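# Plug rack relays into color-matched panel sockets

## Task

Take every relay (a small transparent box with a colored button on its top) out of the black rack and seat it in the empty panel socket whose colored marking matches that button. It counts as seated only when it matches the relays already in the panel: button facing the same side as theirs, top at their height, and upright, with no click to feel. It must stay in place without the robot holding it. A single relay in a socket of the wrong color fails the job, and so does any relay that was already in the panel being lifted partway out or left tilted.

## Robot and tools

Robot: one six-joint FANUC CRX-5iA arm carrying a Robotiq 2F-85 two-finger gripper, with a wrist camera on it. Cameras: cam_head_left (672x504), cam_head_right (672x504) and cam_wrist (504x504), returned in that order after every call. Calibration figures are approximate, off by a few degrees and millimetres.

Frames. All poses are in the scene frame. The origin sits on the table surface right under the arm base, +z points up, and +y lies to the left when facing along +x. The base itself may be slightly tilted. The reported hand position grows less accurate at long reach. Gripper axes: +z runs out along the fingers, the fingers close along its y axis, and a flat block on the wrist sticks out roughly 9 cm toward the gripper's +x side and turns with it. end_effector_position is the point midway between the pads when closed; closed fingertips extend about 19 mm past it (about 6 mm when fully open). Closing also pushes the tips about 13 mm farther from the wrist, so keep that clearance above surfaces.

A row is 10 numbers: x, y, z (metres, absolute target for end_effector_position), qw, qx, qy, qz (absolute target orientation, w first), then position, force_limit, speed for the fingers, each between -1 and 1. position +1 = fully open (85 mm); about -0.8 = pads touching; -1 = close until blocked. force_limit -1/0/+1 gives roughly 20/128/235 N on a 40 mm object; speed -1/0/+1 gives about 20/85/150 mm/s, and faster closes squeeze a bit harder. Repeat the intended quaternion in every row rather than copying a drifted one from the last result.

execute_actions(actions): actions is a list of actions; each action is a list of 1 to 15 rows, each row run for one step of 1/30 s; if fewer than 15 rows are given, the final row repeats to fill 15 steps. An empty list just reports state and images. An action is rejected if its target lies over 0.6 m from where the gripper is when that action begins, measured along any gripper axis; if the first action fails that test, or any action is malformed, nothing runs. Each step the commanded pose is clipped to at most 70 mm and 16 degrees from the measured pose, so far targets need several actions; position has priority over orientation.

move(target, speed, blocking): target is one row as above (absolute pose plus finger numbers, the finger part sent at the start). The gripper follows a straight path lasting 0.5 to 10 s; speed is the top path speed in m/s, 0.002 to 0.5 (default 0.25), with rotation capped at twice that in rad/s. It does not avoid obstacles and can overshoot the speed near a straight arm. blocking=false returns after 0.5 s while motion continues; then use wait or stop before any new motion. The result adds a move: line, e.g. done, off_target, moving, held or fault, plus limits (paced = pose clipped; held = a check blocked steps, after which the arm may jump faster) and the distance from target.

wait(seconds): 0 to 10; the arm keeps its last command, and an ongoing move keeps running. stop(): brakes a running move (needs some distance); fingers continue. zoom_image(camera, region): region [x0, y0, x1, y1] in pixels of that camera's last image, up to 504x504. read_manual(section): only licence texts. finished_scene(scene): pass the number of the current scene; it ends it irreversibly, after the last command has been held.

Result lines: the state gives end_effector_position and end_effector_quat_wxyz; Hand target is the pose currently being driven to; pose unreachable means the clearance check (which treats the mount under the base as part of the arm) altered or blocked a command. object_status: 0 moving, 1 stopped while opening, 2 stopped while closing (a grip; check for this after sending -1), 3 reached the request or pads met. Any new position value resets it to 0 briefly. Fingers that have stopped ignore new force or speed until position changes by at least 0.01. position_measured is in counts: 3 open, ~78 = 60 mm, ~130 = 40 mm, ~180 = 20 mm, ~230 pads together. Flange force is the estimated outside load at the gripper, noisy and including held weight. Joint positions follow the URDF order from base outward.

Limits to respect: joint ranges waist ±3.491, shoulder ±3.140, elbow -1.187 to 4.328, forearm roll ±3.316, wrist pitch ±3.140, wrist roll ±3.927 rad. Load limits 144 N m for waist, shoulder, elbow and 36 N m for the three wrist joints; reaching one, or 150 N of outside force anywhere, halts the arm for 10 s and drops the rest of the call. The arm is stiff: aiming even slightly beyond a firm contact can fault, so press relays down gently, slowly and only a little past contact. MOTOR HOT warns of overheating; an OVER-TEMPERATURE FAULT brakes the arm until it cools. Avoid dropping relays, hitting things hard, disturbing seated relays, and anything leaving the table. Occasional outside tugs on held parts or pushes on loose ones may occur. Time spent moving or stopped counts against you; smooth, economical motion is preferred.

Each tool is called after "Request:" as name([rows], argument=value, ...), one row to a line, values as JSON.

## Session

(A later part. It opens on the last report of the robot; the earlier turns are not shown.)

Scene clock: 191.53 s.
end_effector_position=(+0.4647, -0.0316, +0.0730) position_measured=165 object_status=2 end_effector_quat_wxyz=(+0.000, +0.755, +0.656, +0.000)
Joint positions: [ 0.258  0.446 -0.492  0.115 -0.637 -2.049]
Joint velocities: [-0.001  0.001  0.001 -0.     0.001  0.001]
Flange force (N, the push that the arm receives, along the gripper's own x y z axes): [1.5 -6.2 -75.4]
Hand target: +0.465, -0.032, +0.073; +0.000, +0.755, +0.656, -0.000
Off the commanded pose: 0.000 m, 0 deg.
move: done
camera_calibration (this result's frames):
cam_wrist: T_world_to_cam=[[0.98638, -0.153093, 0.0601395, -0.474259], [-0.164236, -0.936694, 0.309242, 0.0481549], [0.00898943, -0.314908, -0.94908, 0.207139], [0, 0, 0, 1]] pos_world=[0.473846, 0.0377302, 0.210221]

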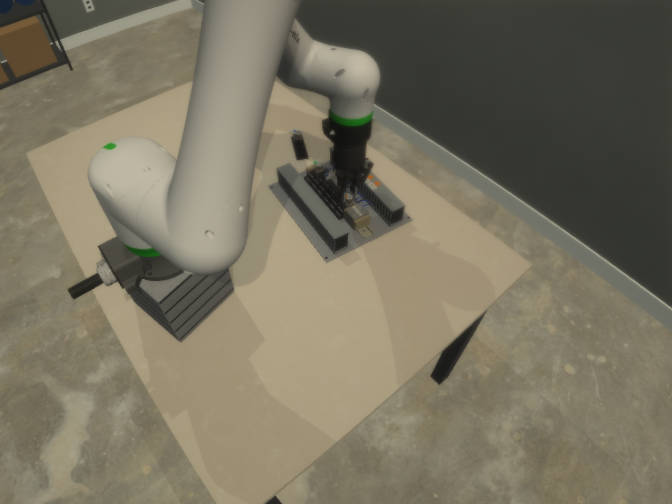

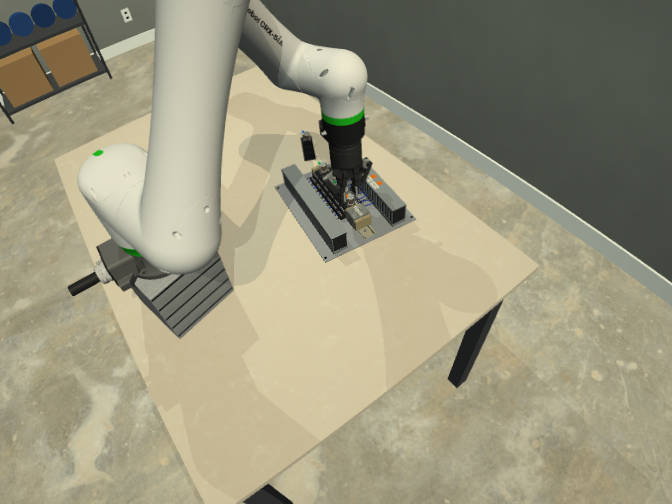

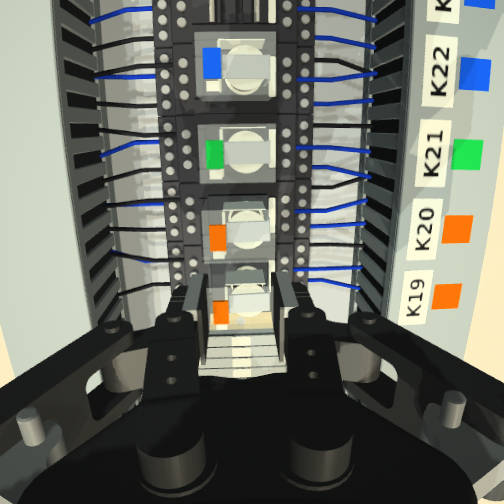

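Request:
move(target=[0.4647, -0.0316, 0.0735, 0, 0.7547, 0.6561, 0, 0.1, -0.5, 0], speed=0.005)

Request:
move(target=[0.4647, -0.0316, 0.11, 0, 0.7547, 0.6561, 0, 0.1, -0.5, 0], speed=0.08)

Request:
move(target=[0.5483, 0.2983, 0.1, 0, 0.8526, 0.5225, 0, 0.1, -0.5, 0], speed=0.25)

Request:
move(target=[0.5483, 0.2983, 0.053, 0, 0.8526, 0.5225, 0, 0.1, -0.5, 0], speed=0.05)

Request:
zoom_image(camera="cam_wrist", region=[130, 130, 380, 380])

Scene clock: 198.43 s.
end_effector_position=(+0.4647, -0.0317, +0.0735) position_measured=117 object_status=3 end_effector_quat_wxyz=(-0.000, +0.755, +0.656, -0.000)
Joint positions: [ 0.258  0.445 -0.492  0.115 -0.638 -2.049]
Joint velocities: [ 0.    -0.     0.001  0.001  0.     0.   ]
Flange force (N, the push that the arm receives, along the gripper's own x y z axes): [0.8 -0.1 0.4]
Hand target: +0.465, -0.032, +0.073; +0.000, +0.755, +0.656, +0.000
Off the commanded pose: 0.000 m, 0 deg.
move: done
camera_calibration (this result's frames):
cam_wrist: T_world_to_cam=[[0.98635, -0.153338, 0.0600087, -0.474226], [-0.164428, -0.936636, 0.309317, 0.0480218], [0.00877606, -0.314962, -0.949064, 0.207627], [0, 0, 0, 1]] pos_world=[0.473827, 0.0376563, 0.210654]

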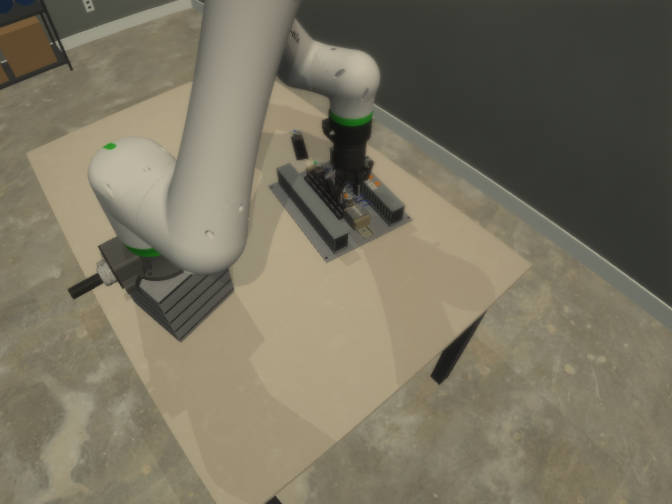

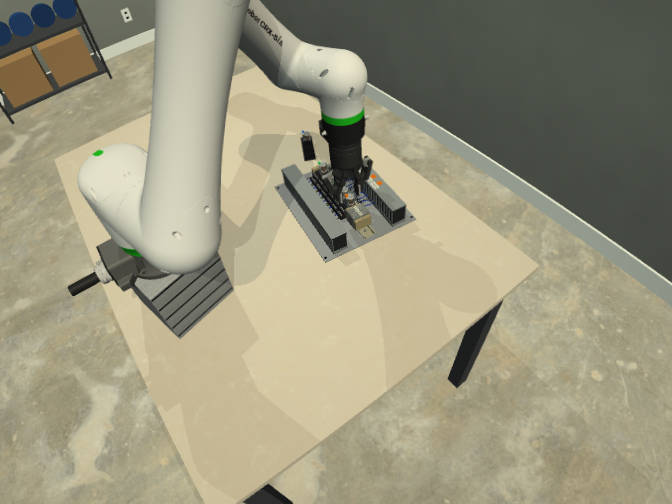

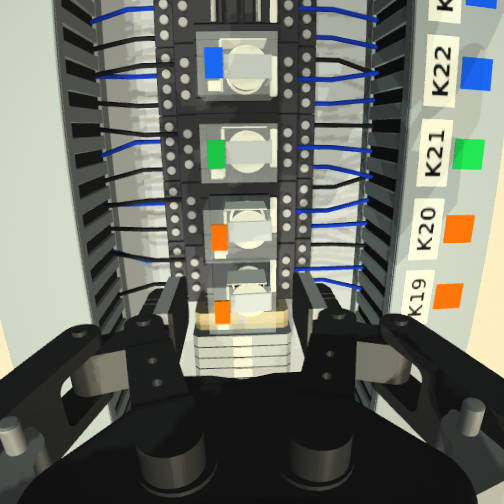

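Scene clock: 199.20 s.
end_effector_position=(+0.4647, -0.0316, +0.1099) position_measured=117 object_status=3 end_effector_quat_wxyz=(-0.000, +0.755, +0.656, -0.000)
Joint positions: [ 0.264  0.369 -0.478  0.103 -0.727 -2.039]
Joint velocities: [ 0.     0.    -0.    -0.001 -0.    -0.001]
Flange force (N, the push that the arm receives, along the gripper's own x y z axes): [1.2 -0.9 0.4]
Hand target: +0.465, -0.032, +0.110; -0.000, +0.755, +0.656, +0.000
Off the commanded pose: 0.000 m, 0 deg.
move: done
camera_calibration (this result's frames):
cam_wrist: T_world_to_cam=[[0.986397, -0.153051, 0.0599751, -0.476439], [-0.164144, -0.936714, 0.30923, 0.0367253], [0.00885155, -0.314868, -0.949094, 0.242217], [0, 0, 0, 1]] pos_world=[0.473843, 0.0377479, 0.247104]

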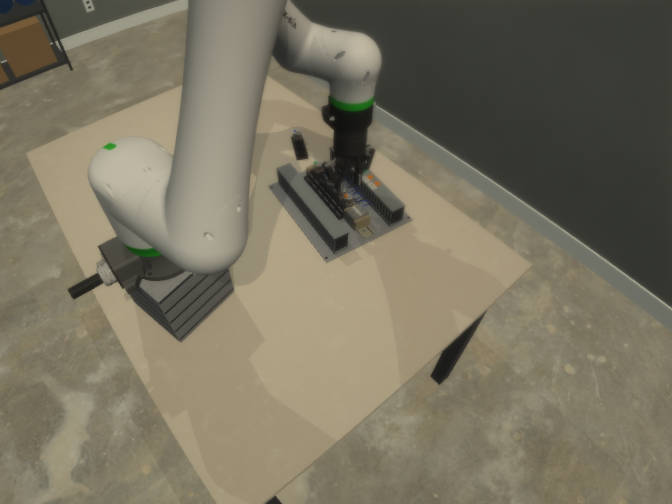

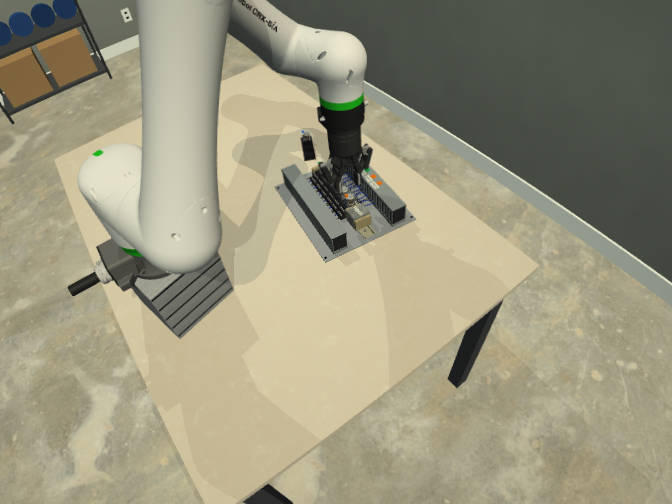

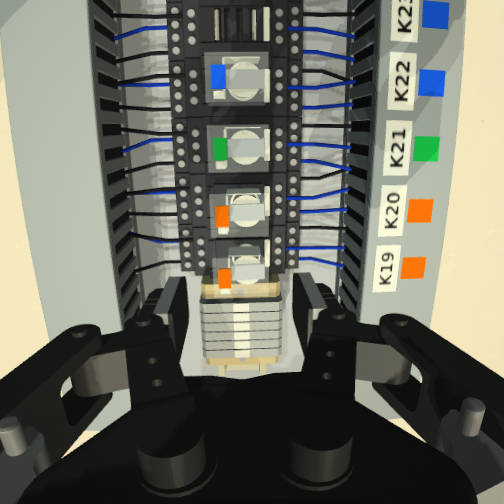

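Scene clock: 200.97 s.
end_effector_position=(+0.5497, +0.2973, +0.1000) position_measured=117 object_status=3 end_effector_quat_wxyz=(+0.001, +0.853, +0.523, -0.000)
Joint positions: [ 0.74   0.741  0.055  0.078 -0.92  -2.818]
Joint velocities: [ 0.     0.001  0.001  0.001 -0.001 -0.   ]
Flange force (N, the push that the arm receives, along the gripper's own x y z axes): [3.1 1.0 2.0]
Hand target: +0.550, +0.297, +0.100; +0.001, +0.853, +0.523, -0.000
Off the commanded pose: 0.002 m, 0 deg.
move: done
camera_calibration (this result's frames):
cam_wrist: T_world_to_cam=[[0.882788, -0.46575, 0.0613342, -0.359568], [-0.460375, -0.831744, 0.310253, 0.493369], [-0.093486, -0.302124, -0.948673, 0.388023], [0, 0, 0, 1]] pos_world=[0.580832, 0.360119, 0.237092]

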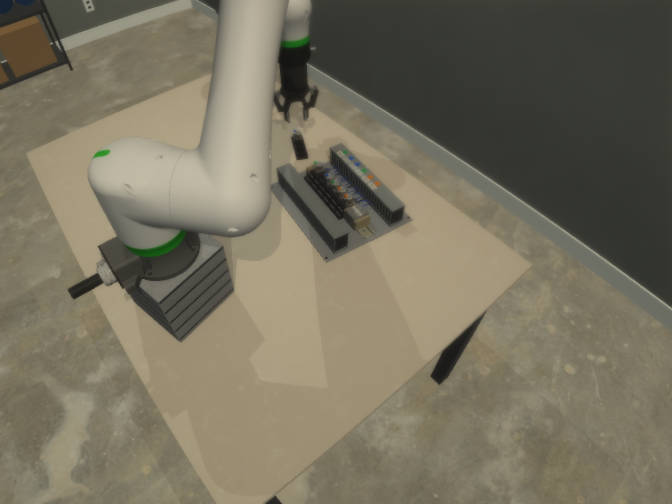

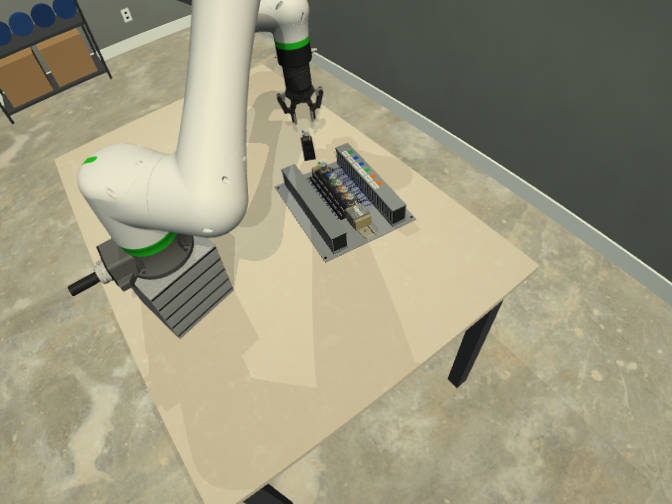

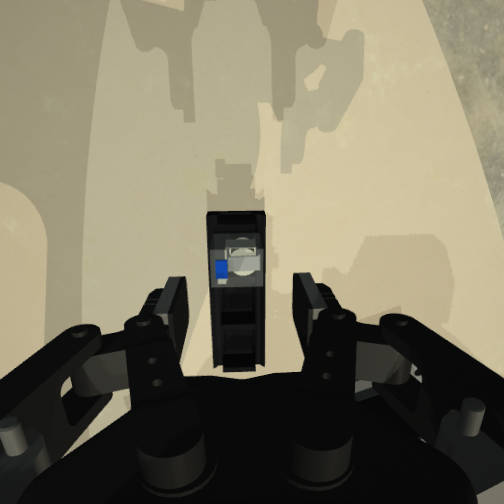

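Scene clock: 202.17 s.
end_effector_position=(+0.5483, +0.2982, +0.0530) position_measured=117 object_status=3 end_effector_quat_wxyz=(+0.000, +0.853, +0.523, -0.000)
Joint positions: [ 0.737  0.811  0.044  0.081 -0.837 -2.823]
Joint velocities: [-0.     0.    -0.    -0.001 -0.001 -0.   ]
Flange force (N, the push that the arm receives, along the gripper's own x y z axes): [-0.8 -0.3 -0.2]
Hand target: +0.548, +0.298, +0.053; +0.000, +0.853, +0.522, +0.000
Off the commanded pose: 0.000 m, 0 deg.
move: done
camera_calibration (this result's frames):
cam_wrist: T_world_to_cam=[[0.882777, -0.465929, 0.0601211, -0.354858], [-0.460273, -0.832146, 0.309325, 0.508137], [-0.0940943, -0.300737, -0.949054, 0.343576], [0, 0, 0, 1]] pos_world=[0.579471, 0.360832, 0.190227]

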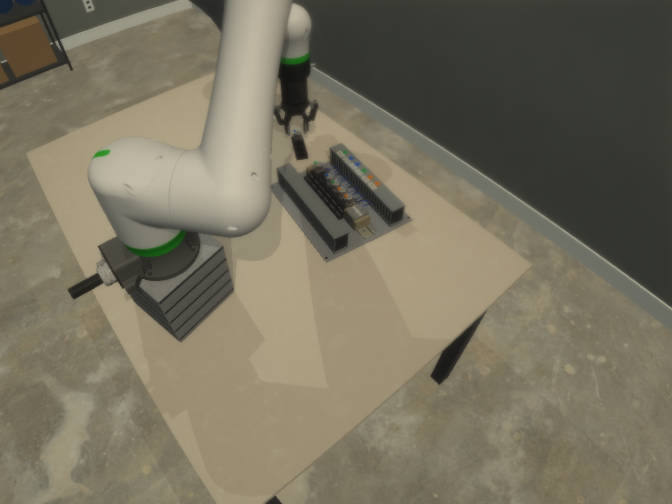

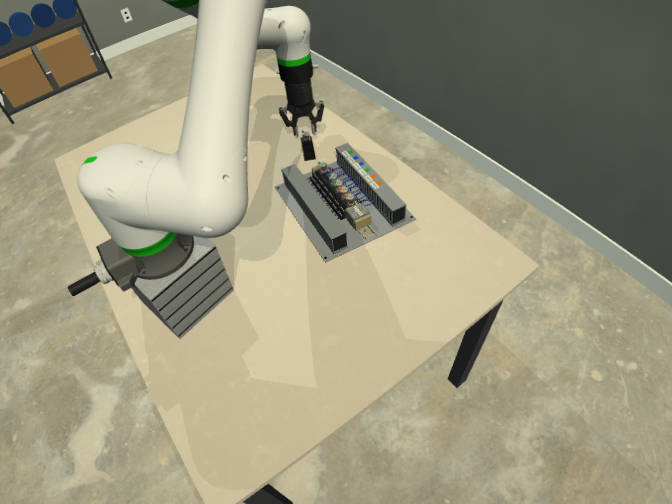

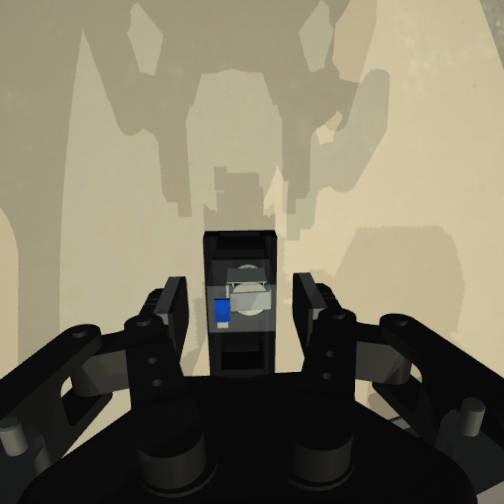

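Region (130, 130, 380, 380) of cam_wrist's 504x504 image, scaled by 2.016, with more detail than that image has.

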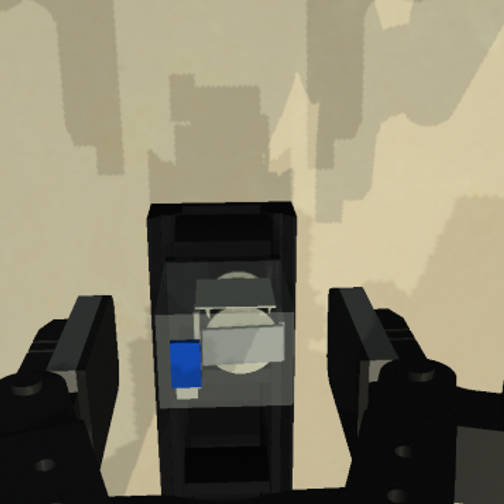

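Request:
move(target=[0.549, 0.2988, 0.053, 0, 0.8526, 0.5225, 0, 0.1, -0.5, 0], speed=0.01)

Request:
move(target=[0.549, 0.2988, 0.053, 0, 0.8526, 0.5225, 0, -1, -0.5, -0.3], speed=0.01)

Request:
move(target=[0.549, 0.2988, 0.12, 0, 0.8526, 0.5225, 0, -1, -0.5, -0.3], speed=0.08)

Request:
move(target=[0.4826, 0.0903, 0.13, 0, 0.7547, 0.6561, 0, -1, -0.5, -0.3], speed=0.2)

Request:
move(target=[0.4826, 0.0903, 0.083, 0, 0.7547, 0.6561, 0, -1, -0.5, -0.3], speed=0.03)

Request:
zoom_image(camera="cam_wrist", region=[130, 130, 380, 380])

Scene clock: 211.43 s.
end_effector_position=(+0.5490, +0.2988, +0.0530) position_measured=117 object_status=3 end_effector_quat_wxyz=(-0.000, +0.853, +0.522, -0.000)
Joint positions: [ 0.737  0.813  0.047  0.081 -0.839 -2.823]
Joint velocities: [-0.    -0.    -0.     0.    -0.001  0.002]
Flange force (N, the push that the arm receives, along the gripper's own x y z axes): [-1.6 -0.4 -0.3]
Hand target: +0.549, +0.299, +0.053; -0.000, +0.853, +0.523, -0.000
Off the commanded pose: 0.000 m, 0 deg.
move: done
camera_calibration (this result's frames):
cam_wrist: T_world_to_cam=[[0.882699, -0.466085, 0.0600683, -0.355154], [-0.460409, -0.83209, 0.309273, 0.50901], [-0.0941651, -0.300651, -0.949074, 0.34378], [0, 0, 0, 1]] pos_world=[0.580218, 0.361368, 0.190184]

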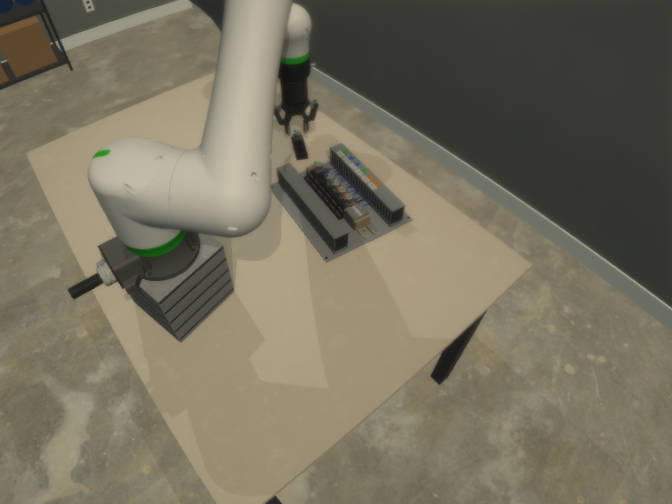

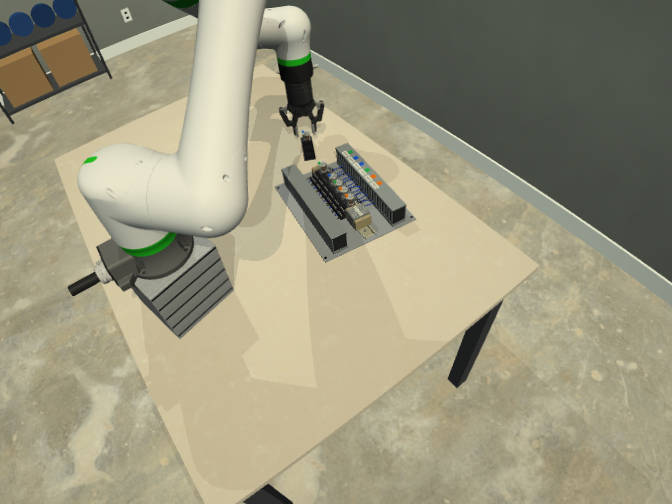

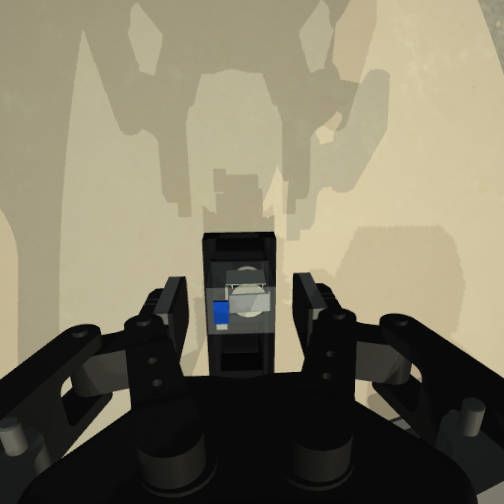

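Scene clock: 212.13 s.
end_effector_position=(+0.5490, +0.2988, +0.0530) position_measured=165 object_status=2 end_effector_quat_wxyz=(-0.000, +0.853, +0.523, +0.000)
Joint positions: [ 0.737  0.813  0.047  0.081 -0.839 -2.823]
Joint velocities: [ 0.    -0.001 -0.     0.001 -0.001 -0.   ]
Flange force (N, the push that the arm receives, along the gripper's own x y z axes): [0.5 -1.2 -8.8]
Hand target: +0.549, +0.299, +0.053; -0.000, +0.853, +0.523, -0.000
Off the commanded pose: 0.000 m, 0 deg.
move: done
camera_calibration (this result's frames):
cam_wrist: T_world_to_cam=[[0.882785, -0.465919, 0.0600803, -0.355265], [-0.460259, -0.832183, 0.309247, 0.508974], [-0.0940863, -0.300651, -0.949082, 0.343766], [0, 0, 0, 1]] pos_world=[0.580226, 0.361389, 0.190208]

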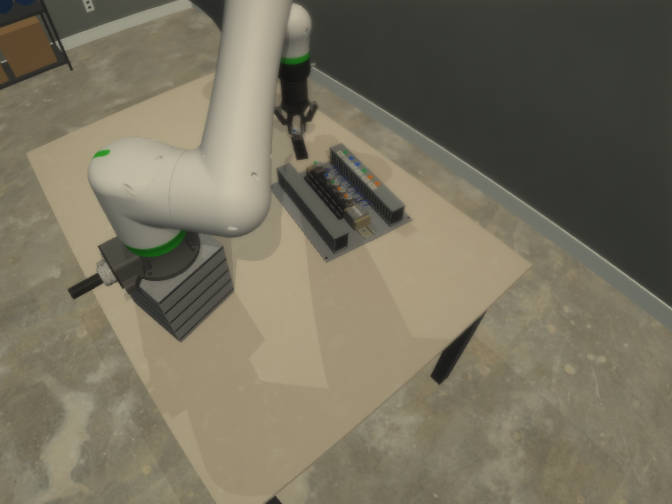

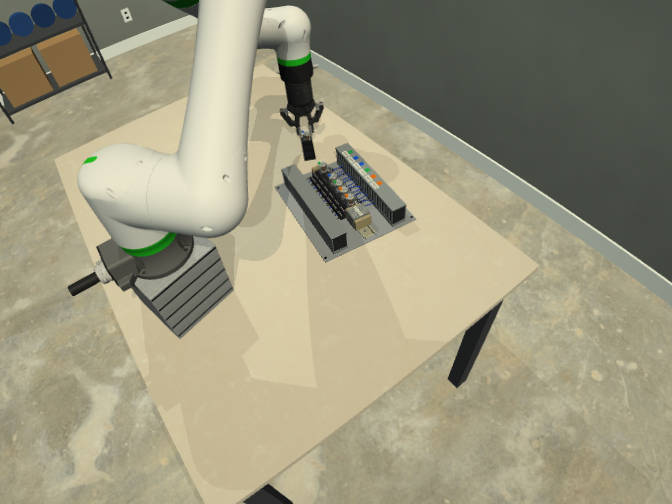

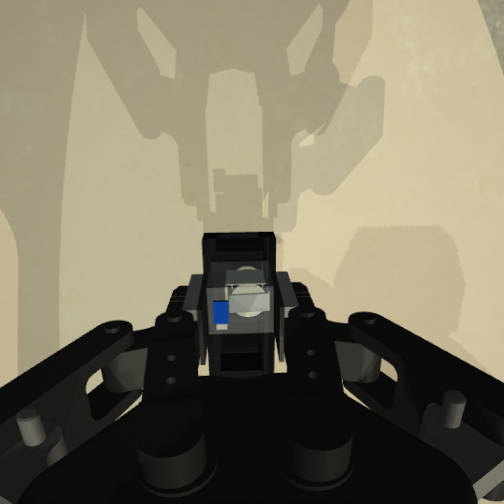

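Scene clock: 213.27 s.
end_effector_position=(+0.5490, +0.2988, +0.1199) position_measured=165 object_status=2 end_effector_quat_wxyz=(-0.000, +0.853, +0.523, -0.000)
Joint positions: [ 0.744  0.712  0.063  0.073 -0.956 -2.817]
Joint velocities: [ 0.    -0.001 -0.     0.001 -0.    -0.   ]
Flange force (N, the push that the arm receives, along the gripper's own x y z axes): [0.8 1.0 -0.2]
Hand target: +0.549, +0.299, +0.120; -0.000, +0.853, +0.523, -0.000
Off the commanded pose: 0.000 m, 0 deg.
move: done
camera_calibration (this result's frames):
cam_wrist: T_world_to_cam=[[0.882821, -0.465868, 0.0599463, -0.359268], [-0.460164, -0.832212, 0.30931, 0.488248], [-0.0942097, -0.300651, -0.94907, 0.407302], [0, 0, 0, 1]] pos_world=[0.580216, 0.36141, 0.257075]

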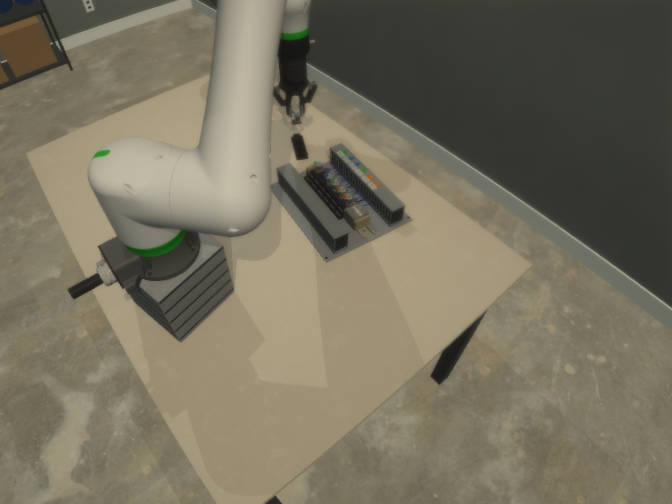

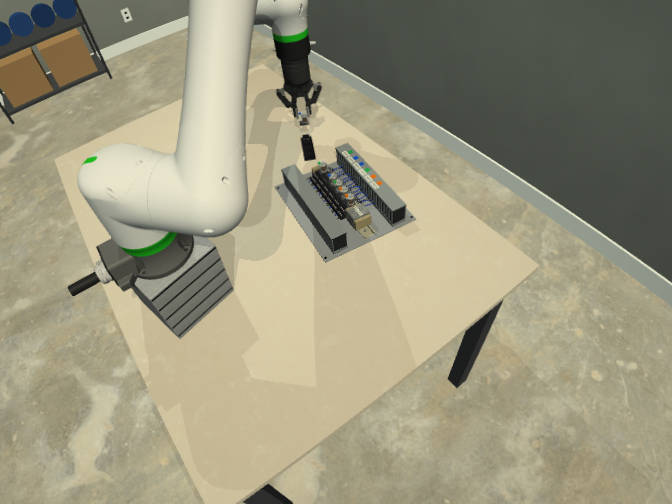

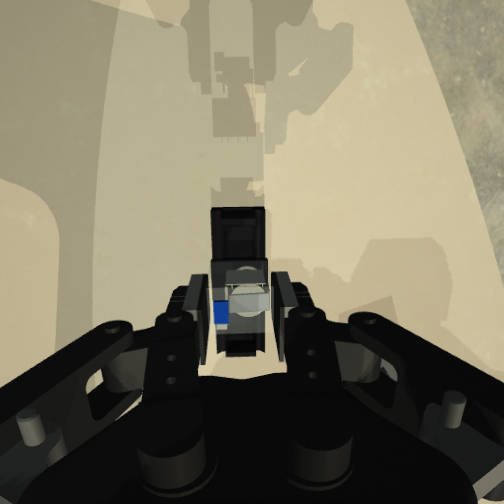

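Scene clock: 214.73 s.
end_effector_position=(+0.4817, +0.0908, +0.1300) position_measured=165 object_status=2 end_effector_quat_wxyz=(-0.000, +0.755, +0.656, +0.000)
Joint positions: [ 0.502  0.402 -0.385  0.091 -0.803 -2.265]
Joint velocities: [-0.001 -0.001  0.    -0.     0.001  0.001]
Flange force (N, the push that the arm receives, along the gripper's own x y z axes): [-0.7 -0.2 0.3]
Hand target: +0.482, +0.091, +0.130; -0.000, +0.755, +0.656, +0.000
Off the commanded pose: 0.001 m, 0 deg.
move: done
camera_calibration (this result's frames):
cam_wrist: T_world_to_cam=[[0.986396, -0.153189, 0.0596311, -0.475637], [-0.164162, -0.936902, 0.308652, 0.148053], [0.00858628, -0.314243, -0.949304, 0.299765], [0, 0, 0, 1]] pos_world=[0.490897, 0.160047, 0.267234]

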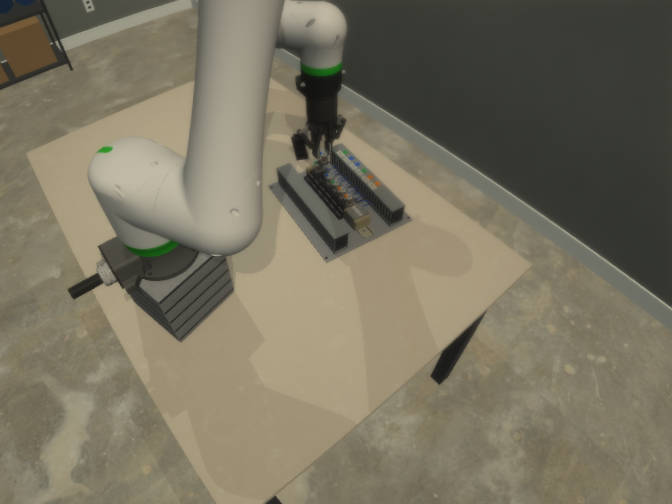

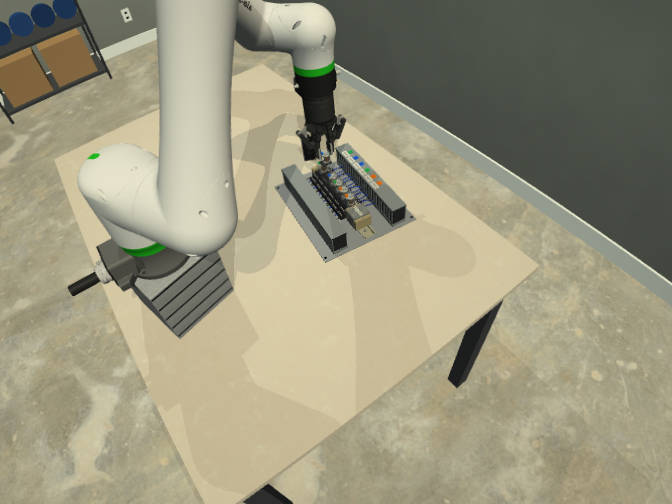

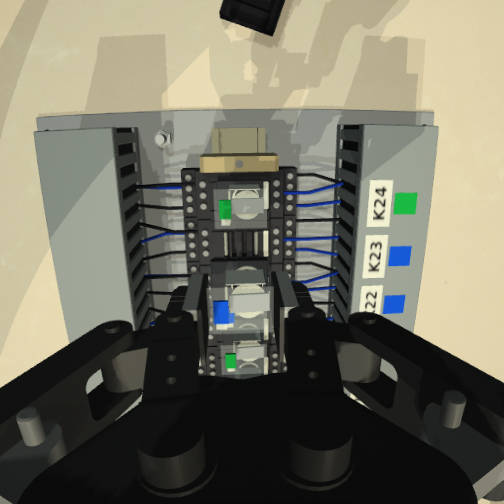

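Scene clock: 216.53 s.
end_effector_position=(+0.4826, +0.0903, +0.0831) position_measured=165 object_status=2 end_effector_quat_wxyz=(+0.000, +0.755, +0.656, +0.000)
Joint positions: [ 0.494  0.492 -0.403  0.104 -0.695 -2.273]
Joint velocities: [ 0.    -0.     0.001  0.     0.001 -0.   ]
Flange force (N, the push that the arm receives, along the gripper's own x y z axes): [1.6 -0.1 1.1]
Hand target: +0.483, +0.090, +0.083; +0.000, +0.755, +0.656, -0.000
Off the commanded pose: 0.000 m, 0 deg.
move: done
camera_calibration (this result's frames):
cam_wrist: T_world_to_cam=[[0.986373, -0.153142, 0.0601397, -0.473808], [-0.164283, -0.936661, 0.309316, 0.162133], [0.00896136, -0.314981, -0.949056, 0.254899], [0, 0, 0, 1]] pos_world=[0.491703, 0.159592, 0.220258]

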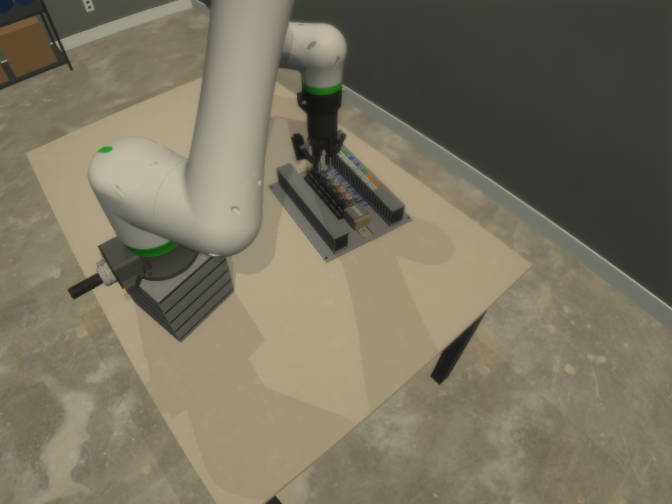

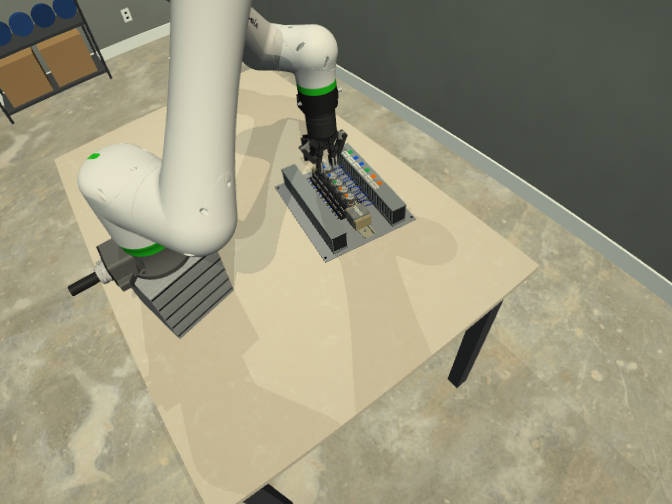

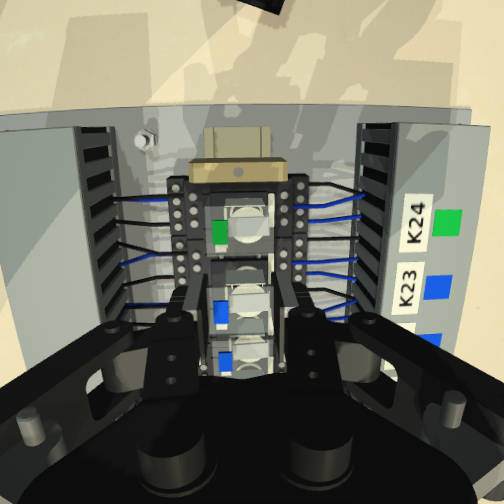

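Region (130, 130, 380, 380) of cam_wrist's 504x504 image, scaled by 2.016, with more detail than that image has.

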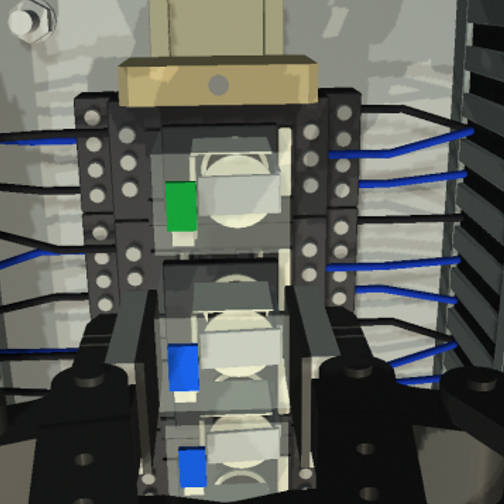

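Aligned.

Request:
move(target=[0.4826, 0.0903, 0.077, 0, 0.7547, 0.6561, 0, -1, -0.5, -0.3], speed=0.004)

Scene clock: 220.83 s.
end_effector_position=(+0.4826, +0.0903, +0.0771) position_measured=165 object_status=2 end_effector_quat_wxyz=(+0.000, +0.755, +0.656, +0.000)
Joint positions: [ 0.493  0.504 -0.405  0.106 -0.681 -2.274]
Joint velocities: [-0.     0.    -0.001 -0.001 -0.     0.   ]
Flange force (N, the push that the arm receives, along the gripper's own x y z axes): [3.0 0.9 -36.0]
Hand target: +0.483, +0.090, +0.077; +0.000, +0.755, +0.656, -0.000
Off the commanded pose: 0.000 m, 0 deg.
move: done
camera_calibration (this result's frames):
cam_wrist: T_world_to_cam=[[0.986378, -0.153089, 0.0601787, -0.473512], [-0.164244, -0.9367, 0.309219, 0.164047], [0.00903139, -0.314891, -0.949085, 0.249166], [0, 0, 0, 1]] pos_world=[0.491756, 0.159634, 0.214248]

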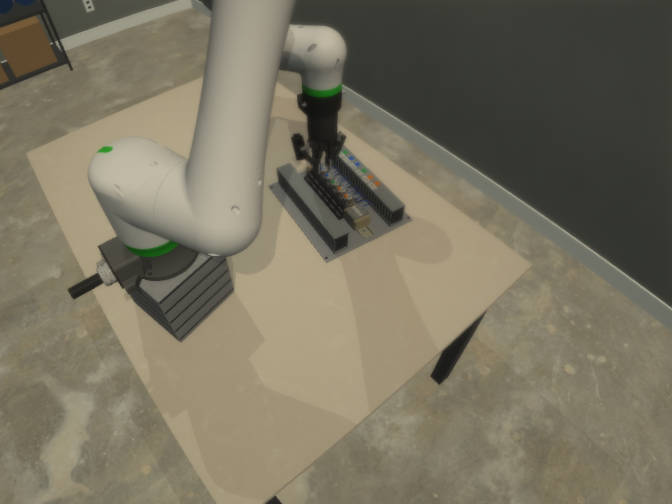

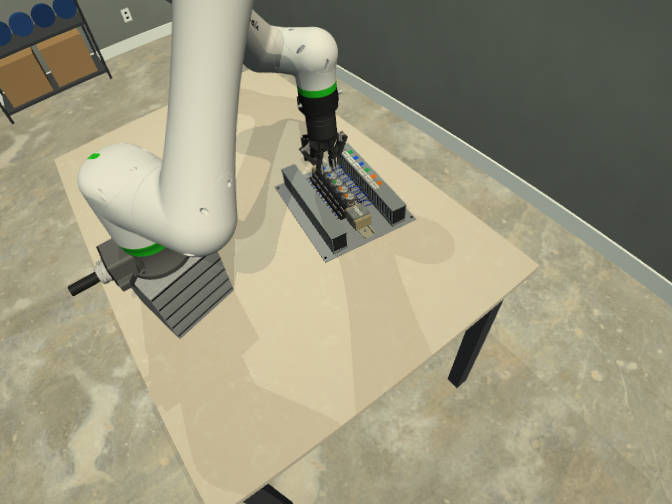

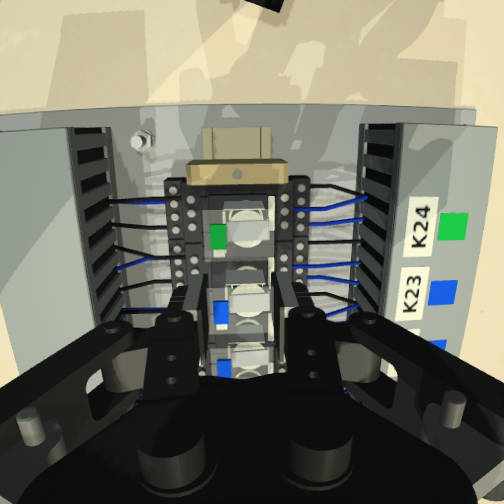

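Request:
move(target=[0.4826, 0.0903, 0.0742, 0, 0.7547, 0.6561, 0, -1, -0.5, -0.3], speed=0.003)

Scene clock: 223.93 s.
end_effector_position=(+0.4826, +0.0903, +0.0742) position_measured=165 object_status=2 end_effector_quat_wxyz=(+0.000, +0.755, +0.656, +0.000)
Joint positions: [ 0.493  0.51  -0.405  0.106 -0.675 -2.275]
Joint velocities: [-0.     0.001  0.     0.001  0.     0.   ]
Flange force (N, the push that the arm receives, along the gripper's own x y z axes): [5.0 3.9 -33.1]
Hand target: +0.483, +0.090, +0.074; +0.000, +0.755, +0.656, -0.000
Off the commanded pose: 0.000 m, 0 deg.
move: done
camera_calibration (this result's frames):
cam_wrist: T_world_to_cam=[[0.986384, -0.153091, 0.0600747, -0.473294], [-0.164214, -0.936687, 0.309274, 0.164892], [0.00892418, -0.314928, -0.949074, 0.246495], [0, 0, 0, 1]] pos_world=[0.491727, 0.159623, 0.211378]

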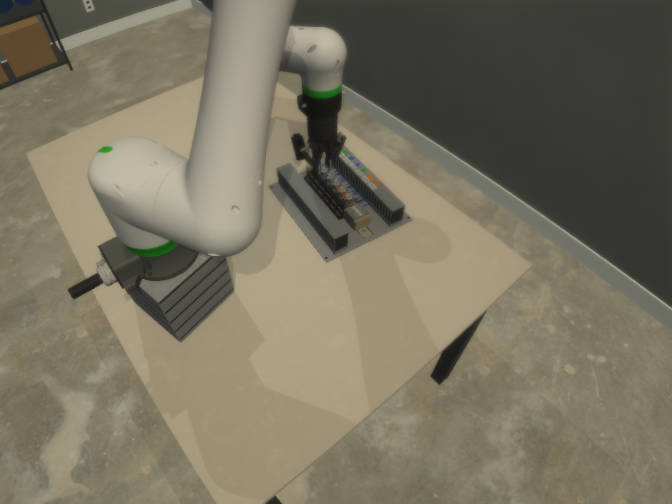

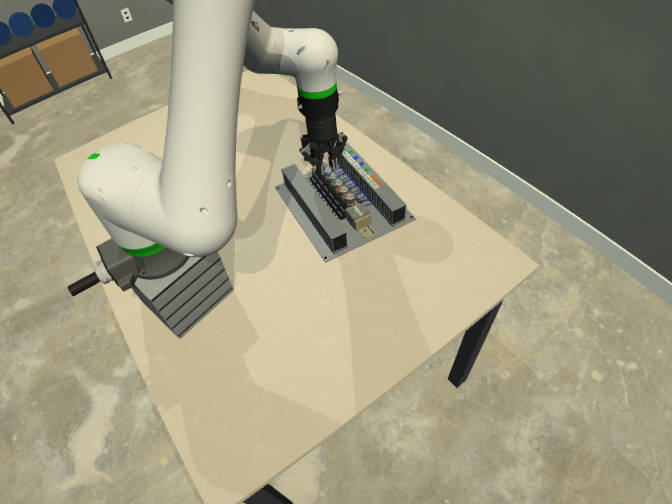

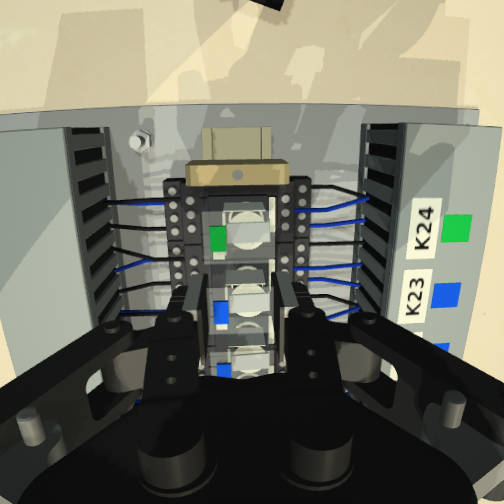

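Request:
move(target=[0.4826, 0.0903, 0.0736, 0, 0.7547, 0.6561, 0, -1, -0.5, -0.3], speed=0.002)

Scene clock: 226.60 s.
end_effector_position=(+0.4826, +0.0903, +0.0736) position_measured=165 object_status=2 end_effector_quat_wxyz=(-0.000, +0.755, +0.656, +0.000)
Joint positions: [ 0.493  0.511 -0.406  0.107 -0.674 -2.275]
Joint velocities: [-0.     0.001 -0.    -0.    -0.    -0.   ]
Flange force (N, the push that the arm receives, along the gripper's own x y z axes): [2.2 5.5 -31.6]
Hand target: +0.483, +0.090, +0.074; +0.000, +0.755, +0.656, -0.000
Off the commanded pose: 0.000 m, 0 deg.
move: done
camera_calibration (this result's frames):
cam_wrist: T_world_to_cam=[[0.986385, -0.15309, 0.0600697, -0.473258], [-0.164211, -0.936689, 0.309271, 0.16508], [0.00892014, -0.314925, -0.949075, 0.245918], [0, 0, 0, 1]] pos_world=[0.491729, 0.159624, 0.210768]

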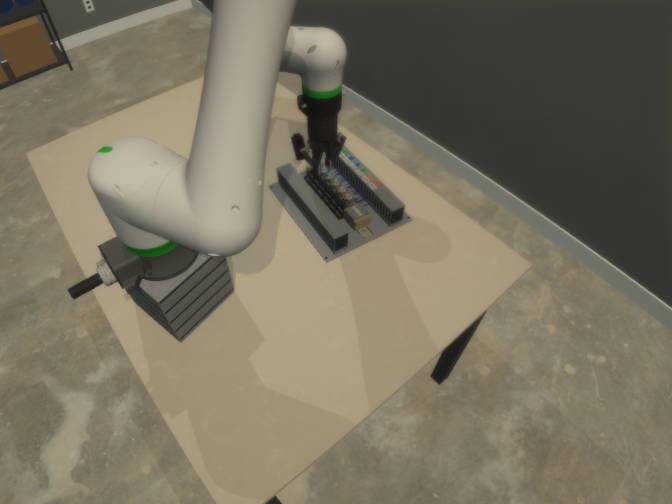

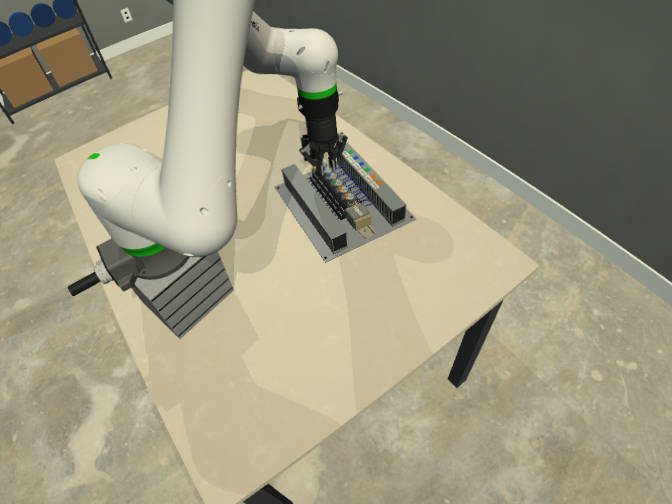

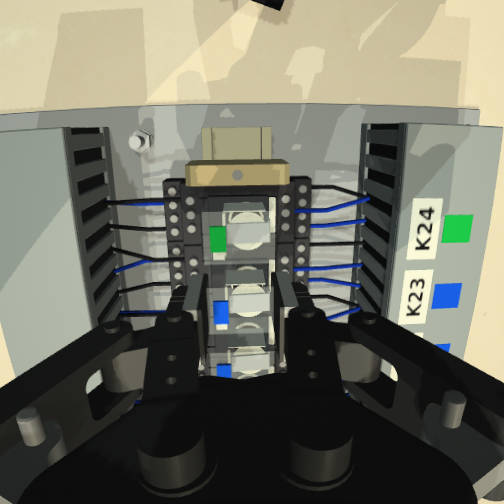

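Request:
move(target=[0.4826, 0.0903, 0.0732, 0, 0.7547, 0.6561, 0, -1, -0.5, -0.3], speed=0.002)

Scene clock: 229.43 s.
end_effector_position=(+0.4826, +0.0903, +0.0733) position_measured=165 object_status=2 end_effector_quat_wxyz=(+0.000, +0.755, +0.656, +0.000)
Joint positions: [ 0.493  0.512 -0.406  0.107 -0.673 -2.275]
Joint velocities: [-0.     0.     0.     0.001  0.     0.   ]
Flange force (N, the push that the arm receives, along the gripper's own x y z axes): [3.3 -4.7 -50.6]
Hand target: +0.483, +0.090, +0.073; +0.000, +0.755, +0.656, -0.000
Off the commanded pose: 0.000 m, 0 deg.
move: done
camera_calibration (this result's frames):
cam_wrist: T_world_to_cam=[[0.98638, -0.153084, 0.0601643, -0.47328], [-0.164235, -0.936705, 0.30921, 0.16523], [0.00902116, -0.31488, -0.949089, 0.245557], [0, 0, 0, 1]] pos_world=[0.491755, 0.159641, 0.210439]

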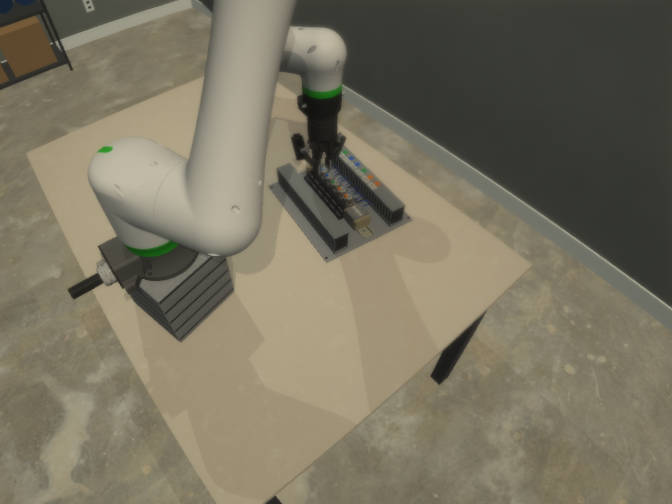

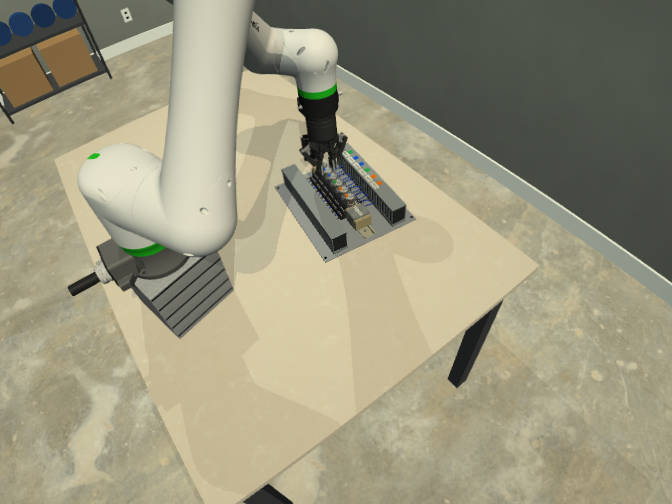

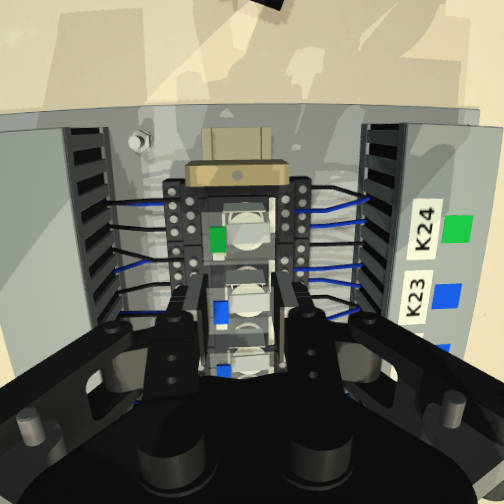

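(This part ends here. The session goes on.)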